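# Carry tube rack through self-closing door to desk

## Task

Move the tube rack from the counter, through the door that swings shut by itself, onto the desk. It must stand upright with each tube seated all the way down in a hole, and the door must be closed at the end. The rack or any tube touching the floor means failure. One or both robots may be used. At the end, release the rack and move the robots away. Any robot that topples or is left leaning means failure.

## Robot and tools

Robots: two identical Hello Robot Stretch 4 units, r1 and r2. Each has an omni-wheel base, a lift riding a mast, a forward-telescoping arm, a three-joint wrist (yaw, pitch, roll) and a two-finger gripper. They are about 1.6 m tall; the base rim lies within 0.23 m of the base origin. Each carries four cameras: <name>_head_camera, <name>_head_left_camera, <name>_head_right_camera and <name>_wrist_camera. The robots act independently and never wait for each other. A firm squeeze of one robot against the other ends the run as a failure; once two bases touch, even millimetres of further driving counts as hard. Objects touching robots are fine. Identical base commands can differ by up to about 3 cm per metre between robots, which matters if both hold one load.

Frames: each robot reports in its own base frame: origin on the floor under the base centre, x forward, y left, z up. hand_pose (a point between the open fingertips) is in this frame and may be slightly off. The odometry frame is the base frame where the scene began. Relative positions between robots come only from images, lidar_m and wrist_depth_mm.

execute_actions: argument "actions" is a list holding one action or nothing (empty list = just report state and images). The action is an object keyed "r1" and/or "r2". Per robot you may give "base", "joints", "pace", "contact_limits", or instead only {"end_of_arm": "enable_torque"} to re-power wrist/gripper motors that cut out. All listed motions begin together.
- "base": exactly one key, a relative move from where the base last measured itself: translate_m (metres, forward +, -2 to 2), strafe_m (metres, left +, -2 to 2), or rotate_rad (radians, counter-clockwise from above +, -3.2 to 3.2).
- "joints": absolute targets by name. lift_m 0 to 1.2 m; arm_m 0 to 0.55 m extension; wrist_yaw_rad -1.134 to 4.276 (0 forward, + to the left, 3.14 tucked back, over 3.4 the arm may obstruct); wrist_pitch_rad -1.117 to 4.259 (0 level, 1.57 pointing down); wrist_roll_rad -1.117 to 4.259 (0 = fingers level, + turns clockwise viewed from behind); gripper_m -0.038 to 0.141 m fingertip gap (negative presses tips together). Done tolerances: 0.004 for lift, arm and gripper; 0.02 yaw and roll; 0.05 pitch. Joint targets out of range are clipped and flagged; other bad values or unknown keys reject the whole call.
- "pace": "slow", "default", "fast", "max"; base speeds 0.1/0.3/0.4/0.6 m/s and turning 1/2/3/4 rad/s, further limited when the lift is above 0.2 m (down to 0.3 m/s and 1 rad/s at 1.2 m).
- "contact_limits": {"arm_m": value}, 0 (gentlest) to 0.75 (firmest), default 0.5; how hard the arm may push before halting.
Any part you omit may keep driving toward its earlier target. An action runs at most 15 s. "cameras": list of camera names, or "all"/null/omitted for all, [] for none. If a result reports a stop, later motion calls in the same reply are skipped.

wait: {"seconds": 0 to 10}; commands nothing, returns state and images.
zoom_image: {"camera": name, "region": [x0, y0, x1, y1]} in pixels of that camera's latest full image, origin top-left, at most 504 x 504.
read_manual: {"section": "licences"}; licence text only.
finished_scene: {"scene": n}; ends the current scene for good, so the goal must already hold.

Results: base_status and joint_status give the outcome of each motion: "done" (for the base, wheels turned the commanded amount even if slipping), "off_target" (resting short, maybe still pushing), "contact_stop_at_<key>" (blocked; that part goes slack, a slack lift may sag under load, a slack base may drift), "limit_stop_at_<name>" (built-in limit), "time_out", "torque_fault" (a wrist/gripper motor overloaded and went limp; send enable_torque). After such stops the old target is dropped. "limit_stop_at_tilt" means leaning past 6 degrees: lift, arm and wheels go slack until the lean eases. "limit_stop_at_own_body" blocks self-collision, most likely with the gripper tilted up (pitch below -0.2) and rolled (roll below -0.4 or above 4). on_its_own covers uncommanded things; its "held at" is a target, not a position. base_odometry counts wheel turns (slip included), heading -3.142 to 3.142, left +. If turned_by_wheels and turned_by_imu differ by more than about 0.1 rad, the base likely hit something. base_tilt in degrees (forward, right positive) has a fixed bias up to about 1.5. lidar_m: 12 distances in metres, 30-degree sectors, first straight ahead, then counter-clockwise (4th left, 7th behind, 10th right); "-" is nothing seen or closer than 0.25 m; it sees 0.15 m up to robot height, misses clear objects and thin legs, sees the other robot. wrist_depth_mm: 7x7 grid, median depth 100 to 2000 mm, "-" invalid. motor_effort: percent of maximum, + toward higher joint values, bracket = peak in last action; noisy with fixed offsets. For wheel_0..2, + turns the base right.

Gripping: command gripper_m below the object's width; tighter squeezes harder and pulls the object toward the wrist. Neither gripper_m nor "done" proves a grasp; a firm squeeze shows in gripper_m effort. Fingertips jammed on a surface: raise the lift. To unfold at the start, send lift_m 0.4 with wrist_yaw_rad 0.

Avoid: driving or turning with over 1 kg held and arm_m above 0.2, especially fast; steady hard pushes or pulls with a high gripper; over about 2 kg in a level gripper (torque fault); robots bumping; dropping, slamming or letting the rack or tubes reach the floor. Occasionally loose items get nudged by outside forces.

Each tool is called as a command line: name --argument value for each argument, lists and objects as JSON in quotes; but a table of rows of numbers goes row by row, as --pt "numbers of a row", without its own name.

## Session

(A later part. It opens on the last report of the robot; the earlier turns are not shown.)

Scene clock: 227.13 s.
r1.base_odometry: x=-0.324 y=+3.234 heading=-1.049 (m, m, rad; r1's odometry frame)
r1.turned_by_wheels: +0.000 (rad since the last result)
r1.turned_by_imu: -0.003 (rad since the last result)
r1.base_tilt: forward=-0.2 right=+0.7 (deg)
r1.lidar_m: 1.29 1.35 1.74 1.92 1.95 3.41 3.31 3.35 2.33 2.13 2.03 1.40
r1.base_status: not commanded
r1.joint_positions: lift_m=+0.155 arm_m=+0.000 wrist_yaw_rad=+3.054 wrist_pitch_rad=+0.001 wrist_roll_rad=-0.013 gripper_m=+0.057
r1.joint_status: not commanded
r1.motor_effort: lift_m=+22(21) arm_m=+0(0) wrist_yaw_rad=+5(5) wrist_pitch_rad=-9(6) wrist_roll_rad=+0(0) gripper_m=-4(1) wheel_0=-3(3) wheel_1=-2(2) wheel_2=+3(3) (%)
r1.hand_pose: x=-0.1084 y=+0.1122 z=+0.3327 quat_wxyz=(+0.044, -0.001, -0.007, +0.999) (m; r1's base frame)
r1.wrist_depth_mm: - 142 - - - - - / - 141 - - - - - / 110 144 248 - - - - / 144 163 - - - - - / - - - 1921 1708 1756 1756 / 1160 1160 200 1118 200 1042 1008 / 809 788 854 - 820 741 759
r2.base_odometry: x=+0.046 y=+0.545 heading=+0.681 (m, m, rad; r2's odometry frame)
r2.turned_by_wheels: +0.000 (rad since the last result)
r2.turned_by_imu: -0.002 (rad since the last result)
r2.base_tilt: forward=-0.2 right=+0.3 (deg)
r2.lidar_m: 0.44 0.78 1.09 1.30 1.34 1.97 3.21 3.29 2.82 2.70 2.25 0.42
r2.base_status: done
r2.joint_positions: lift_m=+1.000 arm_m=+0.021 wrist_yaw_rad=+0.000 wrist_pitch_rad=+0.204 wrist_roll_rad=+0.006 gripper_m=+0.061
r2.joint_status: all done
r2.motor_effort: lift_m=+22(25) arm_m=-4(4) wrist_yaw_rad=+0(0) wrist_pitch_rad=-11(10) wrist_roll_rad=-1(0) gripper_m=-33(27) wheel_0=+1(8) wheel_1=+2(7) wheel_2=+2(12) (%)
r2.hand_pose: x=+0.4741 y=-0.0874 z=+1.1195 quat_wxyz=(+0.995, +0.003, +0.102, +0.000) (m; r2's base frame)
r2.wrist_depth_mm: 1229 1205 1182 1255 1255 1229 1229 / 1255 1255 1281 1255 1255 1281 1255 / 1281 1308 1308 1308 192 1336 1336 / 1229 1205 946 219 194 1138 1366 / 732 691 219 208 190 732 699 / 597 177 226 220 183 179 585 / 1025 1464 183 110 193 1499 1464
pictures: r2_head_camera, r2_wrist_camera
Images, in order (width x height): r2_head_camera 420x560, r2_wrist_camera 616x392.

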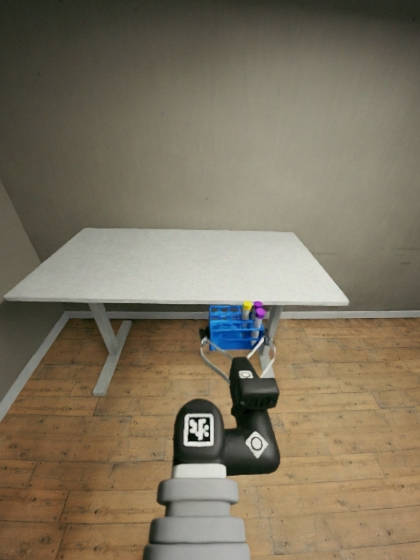

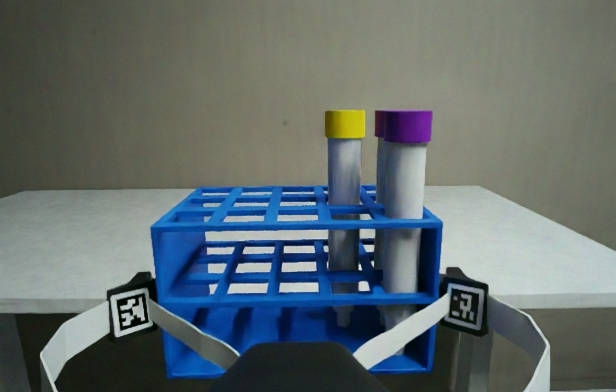

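execute_actions --actions '[{"r2":{"base":{"translate_m":0.3},"pace":"slow"}}]' --cameras '[]'

execute_actions --actions '[{"r2":{"joints":{"arm_m":0.3,"lift_m":0.93},"pace":"slow"}}]' --cameras '["r2_head_camera"]'

Scene clock: 233.47 s.
r1.base_odometry: x=-0.324 y=+3.234 heading=-1.049 (m, m, rad; r1's odometry frame)
r1.turned_by_wheels: +0.000 (rad since the last result)
r1.turned_by_imu: -0.003 (rad since the last result)
r1.base_tilt: forward=-0.2 right=+0.6 (deg)
r1.lidar_m: 1.29 1.34 1.73 1.90 1.95 3.40 3.31 3.34 2.31 2.13 2.05 1.40
r1.base_status: not commanded
r1.joint_positions: lift_m=+0.155 arm_m=+0.000 wrist_yaw_rad=+3.054 wrist_pitch_rad=+0.001 wrist_roll_rad=-0.013 gripper_m=+0.057
r1.joint_status: not commanded
r1.motor_effort: lift_m=+21(21) arm_m=+0(0) wrist_yaw_rad=+6(6) wrist_pitch_rad=-9(10) wrist_roll_rad=+0(0) gripper_m=-4(5) wheel_0=-3(3) wheel_1=-2(2) wheel_2=+3(3) (%)
r1.hand_pose: x=-0.1084 y=+0.1122 z=+0.3327 quat_wxyz=(+0.044, -0.001, -0.007, +0.999) (m; r1's base frame)
r1.wrist_depth_mm: - 142 - - - - - / - 140 - - - - - / 111 144 247 - - - - / 144 163 - - - - - / - - - 1983 1708 1863 1808 / 1138 1138 199 1098 200 1042 1025 / 809 778 842 - 809 741 759
r2.base_odometry: x=+0.279 y=+0.734 heading=+0.682 (m, m, rad; r2's odometry frame)
r2.turned_by_wheels: +0.000 (rad since the last result)
r2.turned_by_imu: +0.002 (rad since the last result)
r2.base_tilt: forward=-0.2 right=+0.2 (deg)
r2.lidar_m: 0.43 0.47 0.66 1.29 1.36 1.95 3.54 3.64 2.81 2.70 0.69 0.44
r2.base_status: done
r2.joint_positions: lift_m=+1.000 arm_m=+0.021 wrist_yaw_rad=+0.000 wrist_pitch_rad=+0.204 wrist_roll_rad=+0.006 gripper_m=+0.061
r2.joint_status: not commanded
r2.motor_effort: lift_m=+22(22) arm_m=-4(4) wrist_yaw_rad=-1(2) wrist_pitch_rad=-11(11) wrist_roll_rad=+0(1) gripper_m=-30(31) wheel_0=+3(6) wheel_1=+4(7) wheel_2=-1(6) (%)
r2.hand_pose: x=+0.4741 y=-0.0874 z=+1.1195 quat_wxyz=(+0.995, +0.003, +0.102, +0.000) (m; r2's base frame)
r2.wrist_depth_mm: 946 960 946 946 960 960 946 / 976 976 976 976 976 991 991 / 1008 1008 1008 1008 192 1008 1025 / 1042 1042 946 220 194 1042 1042 / 741 683 218 208 189 723 715 / 535 176 226 220 183 179 517 / 399 402 183 110 193 410 389
pictures: none
No camera images: the call's "cameras" was empty. Leave "cameras" out to get every camera's image.

Scene clock: 237.57 s.
r1.base_odometry: x=-0.324 y=+3.234 heading=-1.049 (m, m, rad; r1's odometry frame)
r1.turned_by_wheels: +0.000 (rad since the last result)
r1.turned_by_imu: -0.002 (rad since the last result)
r1.base_tilt: forward=-0.2 right=+0.7 (deg)
r1.lidar_m: 1.30 1.33 1.73 1.89 1.94 3.37 3.30 3.37 2.31 2.12 2.04 1.40
r1.base_status: not commanded
r1.joint_positions: lift_m=+0.155 arm_m=+0.000 wrist_yaw_rad=+3.054 wrist_pitch_rad=+0.001 wrist_roll_rad=-0.013 gripper_m=+0.057
r1.joint_status: not commanded
r1.motor_effort: lift_m=+21(22) arm_m=+0(0) wrist_yaw_rad=+4(5) wrist_pitch_rad=-7(9) wrist_roll_rad=+0(0) gripper_m=-3(1) wheel_0=-3(3) wheel_1=-2(2) wheel_2=+4(3) (%)
r1.hand_pose: x=-0.1084 y=+0.1122 z=+0.3327 quat_wxyz=(+0.044, -0.001, -0.007, +0.999) (m; r1's base frame)
r1.wrist_depth_mm: - 142 - - - - - / - 140 - - - - - / 111 145 248 - - - - / 144 163 - - - - - / - - - 1921 1618 1808 1756 / 1138 1160 200 1118 200 1025 1025 / 809 788 842 - 809 732 759
r2.base_odometry: x=+0.279 y=+0.734 heading=+0.682 (m, m, rad; r2's odometry frame)
r2.turned_by_wheels: +0.000 (rad since the last result)
r2.turned_by_imu: +0.002 (rad since the last result)
r2.base_tilt: forward=-0.2 right=+0.4 (deg)
r2.lidar_m: 0.47 0.49 0.68 1.30 1.36 1.98 3.54 3.62 2.81 2.70 0.68 0.47
r2.base_status: not commanded
r2.joint_positions: lift_m=+0.930 arm_m=+0.299 wrist_yaw_rad=+0.000 wrist_pitch_rad=+0.204 wrist_roll_rad=+0.006 gripper_m=+0.061
r2.joint_status: all done
r2.motor_effort: lift_m=+13(21) arm_m=+4(4) wrist_yaw_rad=-4(1) wrist_pitch_rad=-11(10) wrist_roll_rad=-1(0) gripper_m=-29(30) wheel_0=+3(3) wheel_1=+5(5) wheel_2=-1(1) (%)
r2.hand_pose: x=+0.7527 y=-0.0874 z=+1.0503 quat_wxyz=(+0.995, +0.003, +0.102, +0.000) (m; r2's base frame)
r2.wrist_depth_mm: 683 683 691 691 699 691 691 / 715 699 715 723 723 715 723 / 723 723 741 741 193 732 732 / 750 759 691 220 195 759 750 / 549 500 219 208 189 535 525 / 392 176 225 219 183 179 384 / 293 293 185 110 192 300 287
pictures: r2_head_camera
Images, in order (width x height): r2_head_camera 420x560.

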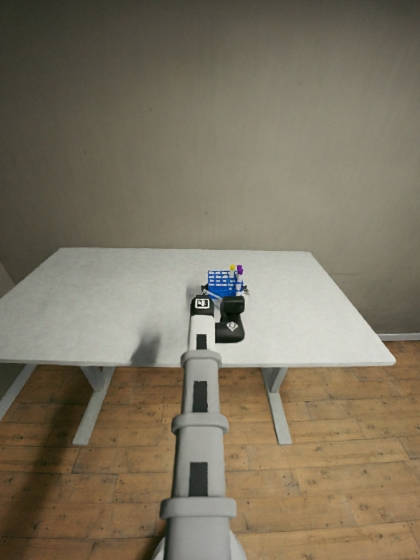

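execute_actions --actions '[{"r2":{"joints":{"lift_m":0.872},"pace":"slow"}}]' --cameras '["r2_wrist_camera"]'

Scene clock: 240.53 s.
r1.base_odometry: x=-0.324 y=+3.234 heading=-1.049 (m, m, rad; r1's odometry frame)
r1.turned_by_wheels: +0.000 (rad since the last result)
r1.turned_by_imu: -0.001 (rad since the last result)
r1.base_tilt: forward=-0.1 right=+0.6 (deg)
r1.lidar_m: 1.29 1.33 1.74 1.90 1.95 3.39 3.31 3.36 2.34 2.13 2.03 1.40
r1.base_status: not commanded
r1.joint_positions: lift_m=+0.155 arm_m=+0.000 wrist_yaw_rad=+3.054 wrist_pitch_rad=+0.001 wrist_roll_rad=-0.013 gripper_m=+0.057
r1.joint_status: not commanded
r1.motor_effort: lift_m=+21(22) arm_m=+0(0) wrist_yaw_rad=+5(4) wrist_pitch_rad=-7(8) wrist_roll_rad=-1(1) gripper_m=-3(2) wheel_0=-3(3) wheel_1=-2(2) wheel_2=+4(3) (%)
r1.hand_pose: x=-0.1084 y=+0.1122 z=+0.3327 quat_wxyz=(+0.044, -0.001, -0.007, +0.999) (m; r1's base frame)
r1.wrist_depth_mm: - 142 - - - - - / - 140 - - - - - / 110 144 248 - - - - / 144 163 - - - - - / - - - 1983 1708 1863 1708 / 1118 1138 200 1118 200 1060 1042 / 798 788 854 - 798 732 759
r2.base_odometry: x=+0.279 y=+0.734 heading=+0.682 (m, m, rad; r2's odometry frame)
r2.turned_by_wheels: +0.000 (rad since the last result)
r2.turned_by_imu: +0.001 (rad since the last result)
r2.base_tilt: forward=-0.3 right=+0.3 (deg)
r2.lidar_m: 0.47 0.49 0.66 1.29 1.36 1.96 3.55 3.62 2.82 2.68 0.69 0.49
r2.base_status: not commanded
r2.joint_positions: lift_m=+0.872 arm_m=+0.299 wrist_yaw_rad=+0.000 wrist_pitch_rad=+0.204 wrist_roll_rad=+0.006 gripper_m=+0.061
r2.joint_status: all done
r2.motor_effort: lift_m=+13(13) arm_m=+4(4) wrist_yaw_rad=+0(1) wrist_pitch_rad=-10(10) wrist_roll_rad=-1(1) gripper_m=-31(30) wheel_0=+3(3) wheel_1=+5(5) wheel_2=-1(1) (%)
r2.hand_pose: x=+0.7527 y=-0.0874 z=+0.9923 quat_wxyz=(+0.995, +0.003, +0.102, +0.000) (m; r2's base frame)
r2.wrist_depth_mm: 683 683 691 691 691 691 699 / 699 715 699 723 723 715 715 / 732 723 732 732 192 741 741 / 634 621 492 220 195 597 591 / 384 355 219 208 189 373 370 / 278 177 225 220 183 179 268 / 207 207 183 110 192 213 194
pictures: r2_wrist_camera
Images, in order (width x height): r2_wrist_camera 616x392.

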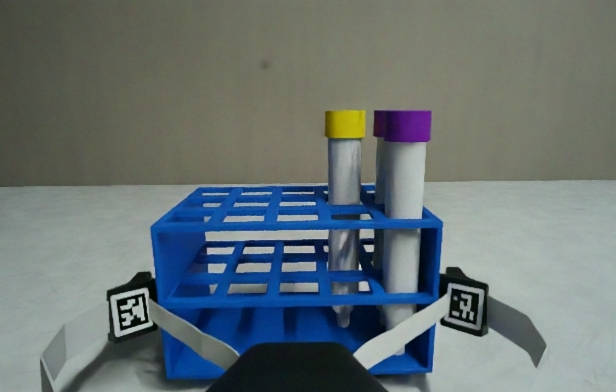

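execute_actions --actions '[{"r2":{"joints":{"lift_m":0.864},"pace":"slow"}}]' --cameras '[]'

execute_actions --actions '[{"r2":{"joints":{"gripper_m":0.141},"pace":"slow"}}]' --cameras '[]'

execute_actions --actions '[{"r2":{"joints":{"arm_m":0.05},"pace":"slow"}}]' --cameras '["r2_wrist_camera","r2_head_left_camera"]'

Scene clock: 242.83 s.
r1.base_odometry: x=-0.324 y=+3.234 heading=-1.049 (m, m, rad; r1's odometry frame)
r1.turned_by_wheels: +0.000 (rad since the last result)
r1.turned_by_imu: -0.001 (rad since the last result)
r1.base_tilt: forward=-0.1 right=+0.6 (deg)
r1.lidar_m: 1.29 1.33 1.73 1.91 1.93 3.38 3.33 3.37 2.33 2.13 2.04 1.40
r1.base_status: not commanded
r1.joint_positions: lift_m=+0.155 arm_m=+0.000 wrist_yaw_rad=+3.054 wrist_pitch_rad=+0.001 wrist_roll_rad=-0.013 gripper_m=+0.057
r1.joint_status: not commanded
r1.motor_effort: lift_m=+22(22) arm_m=+0(0) wrist_yaw_rad=+5(5) wrist_pitch_rad=-9(8) wrist_roll_rad=+1(0) gripper_m=-1(2) wheel_0=-3(3) wheel_1=-2(2) wheel_2=+3(3) (%)
r1.hand_pose: x=-0.1084 y=+0.1122 z=+0.3327 quat_wxyz=(+0.044, -0.001, -0.007, +0.999) (m; r1's base frame)
r1.wrist_depth_mm: - 142 - - - - - / - 140 - - - - - / 110 144 247 - - - - / 143 163 - - - - - / - - - 1983 1661 1808 1708 / 1138 1138 200 1138 200 1042 1042 / 820 788 842 - 820 732 768
r2.base_odometry: x=+0.279 y=+0.734 heading=+0.682 (m, m, rad; r2's odometry frame)
r2.turned_by_wheels: +0.000 (rad since the last result)
r2.turned_by_imu: +0.001 (rad since the last result)
r2.base_tilt: forward=-0.2 right=+0.3 (deg)
r2.lidar_m: 0.47 0.48 0.69 1.30 1.35 1.96 3.53 3.61 2.80 2.70 0.69 0.48
r2.base_status: not commanded
r2.joint_positions: lift_m=+0.864 arm_m=+0.299 wrist_yaw_rad=+0.000 wrist_pitch_rad=+0.204 wrist_roll_rad=+0.006 gripper_m=+0.061
r2.joint_status: all done
r2.motor_effort: lift_m=+13(13) arm_m=+4(4) wrist_yaw_rad=-1(1) wrist_pitch_rad=-10(11) wrist_roll_rad=+0(1) gripper_m=-32(32) wheel_0=+3(3) wheel_1=+4(4) wheel_2=-1(1) (%)
r2.hand_pose: x=+0.7527 y=-0.0874 z=+0.9842 quat_wxyz=(+0.995, +0.003, +0.102, +0.000) (m; r2's base frame)
r2.wrist_depth_mm: 691 691 683 691 691 691 707 / 707 707 707 707 715 715 723 / 723 723 732 723 192 741 732 / 597 580 466 220 194 564 559 / 366 336 220 208 190 349 347 / 263 177 224 219 183 179 254 / 195 195 183 110 187 200 183
pictures: none
No camera images: the call's "cameras" was empty. Leave "cameras" out to get every camera's image.

Scene clock: 246.70 s.
r1.base_odometry: x=-0.324 y=+3.234 heading=-1.049 (m, m, rad; r1's odometry frame)
r1.turned_by_wheels: +0.000 (rad since the last result)
r1.turned_by_imu: -0.002 (rad since the last result)
r1.base_tilt: forward=-0.2 right=+0.6 (deg)
r1.lidar_m: 1.29 1.34 1.73 1.91 1.94 3.39 3.31 3.35 2.34 2.14 2.03 1.38
r1.base_status: not commanded
r1.joint_positions: lift_m=+0.155 arm_m=+0.000 wrist_yaw_rad=+3.054 wrist_pitch_rad=+0.001 wrist_roll_rad=-0.013 gripper_m=+0.057
r1.joint_status: not commanded
r1.motor_effort: lift_m=+21(22) arm_m=+0(0) wrist_yaw_rad=+5(4) wrist_pitch_rad=-7(8) wrist_roll_rad=-1(0) gripper_m=-1(2) wheel_0=-3(3) wheel_1=-2(2) wheel_2=+3(3) (%)
r1.hand_pose: x=-0.1084 y=+0.1122 z=+0.3327 quat_wxyz=(+0.044, -0.001, -0.007, +0.999) (m; r1's base frame)
r1.wrist_depth_mm: - 142 - - - - - / - 140 - - - - - / 111 144 247 - - - - / 144 163 - - - - - / - - - 1921 1708 1863 1756 / 1138 1160 200 1118 201 1042 1025 / 809 788 831 - 809 732 778
r2.base_odometry: x=+0.279 y=+0.734 heading=+0.682 (m, m, rad; r2's odometry frame)
r2.turned_by_wheels: +0.000 (rad since the last result)
r2.turned_by_imu: +0.001 (rad since the last result)
r2.base_tilt: forward=-0.1 right=+0.5 (deg)
r2.lidar_m: 0.48 0.47 0.69 1.30 1.35 1.96 3.54 3.62 2.82 2.70 0.70 0.51
r2.base_status: not commanded
r2.joint_positions: lift_m=+0.864 arm_m=+0.299 wrist_yaw_rad=+0.000 wrist_pitch_rad=+0.203 wrist_roll_rad=+0.006 gripper_m=+0.141
r2.joint_status: all done
r2.motor_effort: lift_m=+13(13) arm_m=+4(4) wrist_yaw_rad=-3(2) wrist_pitch_rad=-8(10) wrist_roll_rad=-1(1) gripper_m=-3(29) wheel_0=+3(3) wheel_1=+5(4) wheel_2=-1(1) (%)
r2.hand_pose: x=+0.7528 y=-0.0874 z=+0.9845 quat_wxyz=(+0.995, +0.003, +0.101, +0.000) (m; r2's base frame)
r2.wrist_depth_mm: 683 683 699 691 699 691 699 / 707 707 715 715 715 723 723 / 732 732 732 732 221 741 741 / 603 597 585 245 217 569 559 / 366 364 227 249 216 353 349 / 263 201 198 235 204 232 255 / 204 197 204 110 203 201 200
pictures: none
No camera images: the call's "cameras" was empty. Leave "cameras" out to get every camera's image.

Scene clock: 250.50 s.
r1.base_odometry: x=-0.324 y=+3.234 heading=-1.049 (m, m, rad; r1's odometry frame)
r1.turned_by_wheels: +0.000 (rad since the last result)
r1.turned_by_imu: -0.002 (rad since the last result)
r1.base_tilt: forward=-0.1 right=+0.7 (deg)
r1.lidar_m: 1.29 1.31 1.72 1.90 1.93 3.40 3.31 3.35 2.32 2.13 2.04 1.39
r1.base_status: not commanded
r1.joint_positions: lift_m=+0.155 arm_m=+0.000 wrist_yaw_rad=+3.054 wrist_pitch_rad=+0.001 wrist_roll_rad=-0.013 gripper_m=+0.057
r1.joint_status: not commanded
r1.motor_effort: lift_m=+21(21) arm_m=+0(0) wrist_yaw_rad=+5(5) wrist_pitch_rad=-7(6) wrist_roll_rad=+0(0) gripper_m=-5(3) wheel_0=-3(3) wheel_1=-2(2) wheel_2=+4(2) (%)
r1.hand_pose: x=-0.1084 y=+0.1122 z=+0.3327 quat_wxyz=(+0.044, -0.001, -0.007, +0.999) (m; r1's base frame)
r1.wrist_depth_mm: - 142 - - - - - / - 140 - - - - - / 110 144 247 - - - - / 144 163 - - - - - / - - - 1921 1708 1808 1756 / 1118 1160 200 1098 200 1060 1008 / 798 788 842 - 820 741 768
r2.base_odometry: x=+0.279 y=+0.734 heading=+0.682 (m, m, rad; r2's odometry frame)
r2.turned_by_wheels: +0.000 (rad since the last result)
r2.turned_by_imu: +0.001 (rad since the last result)
r2.base_tilt: forward=-0.3 right=+0.4 (deg)
r2.lidar_m: 0.47 0.50 0.67 1.30 1.32 1.95 3.54 3.63 2.82 2.70 0.68 0.54
r2.base_status: not commanded
r2.joint_positions: lift_m=+0.864 arm_m=+0.051 wrist_yaw_rad=+0.000 wrist_pitch_rad=+0.203 wrist_roll_rad=+0.006 gripper_m=+0.141
r2.joint_status: all done
r2.motor_effort: lift_m=+13(13) arm_m=-4(4) wrist_yaw_rad=-1(0) wrist_pitch_rad=-8(8) wrist_roll_rad=+0(0) gripper_m=-1(3) wheel_0=+3(3) wheel_1=+4(5) wheel_2=-1(1) (%)
r2.hand_pose: x=+0.5042 y=-0.0874 z=+0.9845 quat_wxyz=(+0.995, +0.003, +0.101, +0.000) (m; r2's base frame)
r2.wrist_depth_mm: 917 917 931 917 931 931 931 / 931 946 960 960 946 960 946 / 960 976 976 946 976 976 1008 / 603 603 597 508 580 574 564 / 370 370 368 364 362 357 357 / 265 200 239 264 236 234 258 / 213 211 213 110 212 211 211
pictures: r2_head_left_camera, r2_wrist_camera
Images, in order (width x height): r2_head_left_camera 420x672, r2_wrist_camera 616x392.

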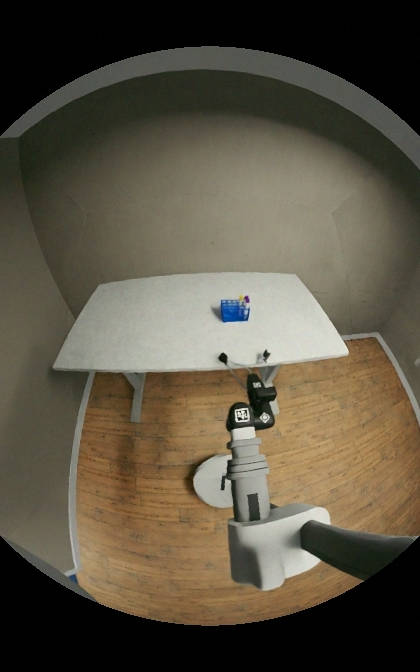

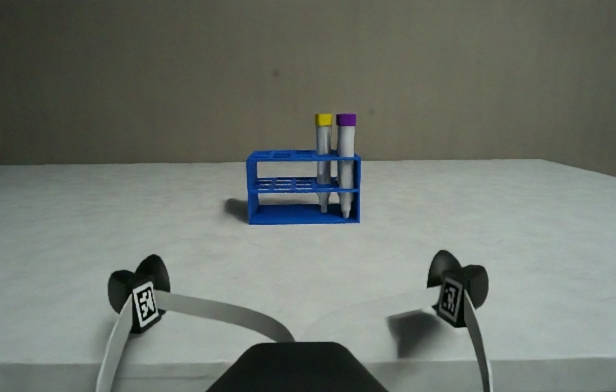

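zoom_image --camera "r2_wrist_camera" --region '[230,100,380,235]'

execute_actions --actions '[{"r2":{"base":{"translate_m":-0.5}}}]' --cameras '["r1_head_left_camera","r2_head_left_camera"]'

Region (230, 100, 380, 235) of r2_wrist_camera's 616x392 image, scaled by 3.360; it fills the top 454 rows of this view, and the rest is white.

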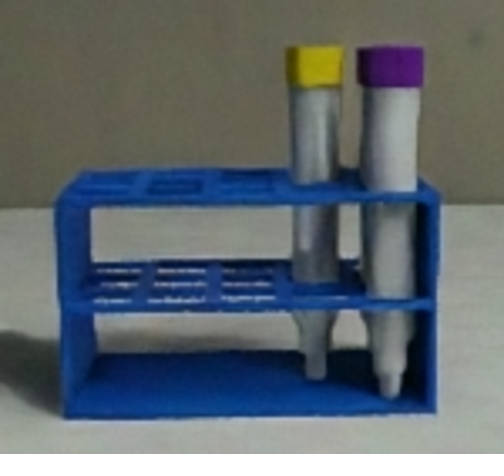

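Scene clock: 255.37 s.
r1.base_odometry: x=-0.324 y=+3.234 heading=-1.049 (m, m, rad; r1's odometry frame)
r1.turned_by_wheels: +0.000 (rad since the last result)
r1.turned_by_imu: -0.002 (rad since the last result)
r1.base_tilt: forward=-0.2 right=+0.7 (deg)
r1.lidar_m: 1.29 1.33 1.73 1.92 1.94 3.39 3.29 3.35 2.33 2.13 2.05 1.38
r1.base_status: not commanded
r1.joint_positions: lift_m=+0.155 arm_m=+0.000 wrist_yaw_rad=+3.054 wrist_pitch_rad=+0.001 wrist_roll_rad=-0.013 gripper_m=+0.057
r1.joint_status: not commanded
r1.motor_effort: lift_m=+21(21) arm_m=+0(0) wrist_yaw_rad=+6(4) wrist_pitch_rad=-10(7) wrist_roll_rad=+1(0) gripper_m=-6(4) wheel_0=-3(3) wheel_1=-2(2) wheel_2=+3(3) (%)
r1.hand_pose: x=-0.1084 y=+0.1122 z=+0.3327 quat_wxyz=(+0.044, -0.001, -0.007, +0.999) (m; r1's base frame)
r1.wrist_depth_mm: - 142 - - - - - / - 140 - - - - - / 110 144 247 - - - - / 143 163 - - - - - / - - - 1863 1708 1808 1756 / 1138 1138 199 1118 201 1042 1025 / 809 788 831 - 820 723 768
r2.base_odometry: x=-0.109 y=+0.419 heading=+0.681 (m, m, rad; r2's odometry frame)
r2.turned_by_wheels: +0.000 (rad since the last result)
r2.turned_by_imu: +0.003 (rad since the last result)
r2.base_tilt: forward=-0.3 right=+0.3 (deg)
r2.lidar_m: 0.95 1.00 1.35 1.30 1.33 1.95 2.99 3.09 2.82 2.69 2.53 0.98
r2.base_status: done
r2.joint_positions: lift_m=+0.864 arm_m=+0.051 wrist_yaw_rad=+0.000 wrist_pitch_rad=+0.203 wrist_roll_rad=+0.006 gripper_m=+0.141
r2.joint_status: not commanded
r2.motor_effort: lift_m=+14(14) arm_m=-4(4) wrist_yaw_rad=-1(2) wrist_pitch_rad=-8(8) wrist_roll_rad=+0(0) gripper_m=-3(1) wheel_0=-2(0) wheel_1=-2(8) wheel_2=-2(6) (%)
r2.hand_pose: x=+0.5042 y=-0.0874 z=+0.9845 quat_wxyz=(+0.995, +0.003, +0.101, +0.000) (m; r2's base frame)
r2.wrist_depth_mm: 1397 1397 1366 1366 1397 1366 1397 / 1366 1430 1430 1430 1397 1430 1430 / 1464 1464 1464 1138 1464 1430 1499 / 831 809 809 1499 1537 1078 1576 / 1576 1576 1537 1576 1576 1537 1576 / 1618 201 1618 1618 1618 1576 1618 / 1618 1618 1618 110 1708 1499 1618
pictures: r1_head_left_camera, r2_head_left_camera
Images, in order (width x height): r1_head_left_camera 420x672, r2_head_left_camera 420x672.

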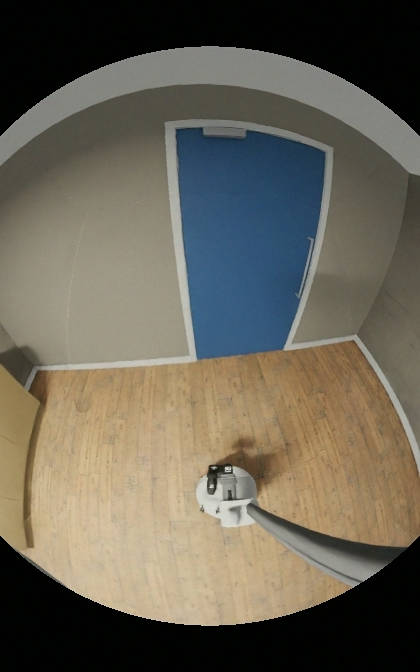

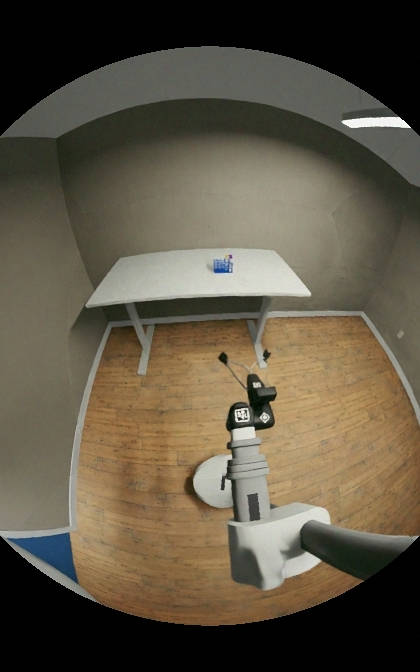

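finished_scene --scene 2

The scene is finished: the task was done.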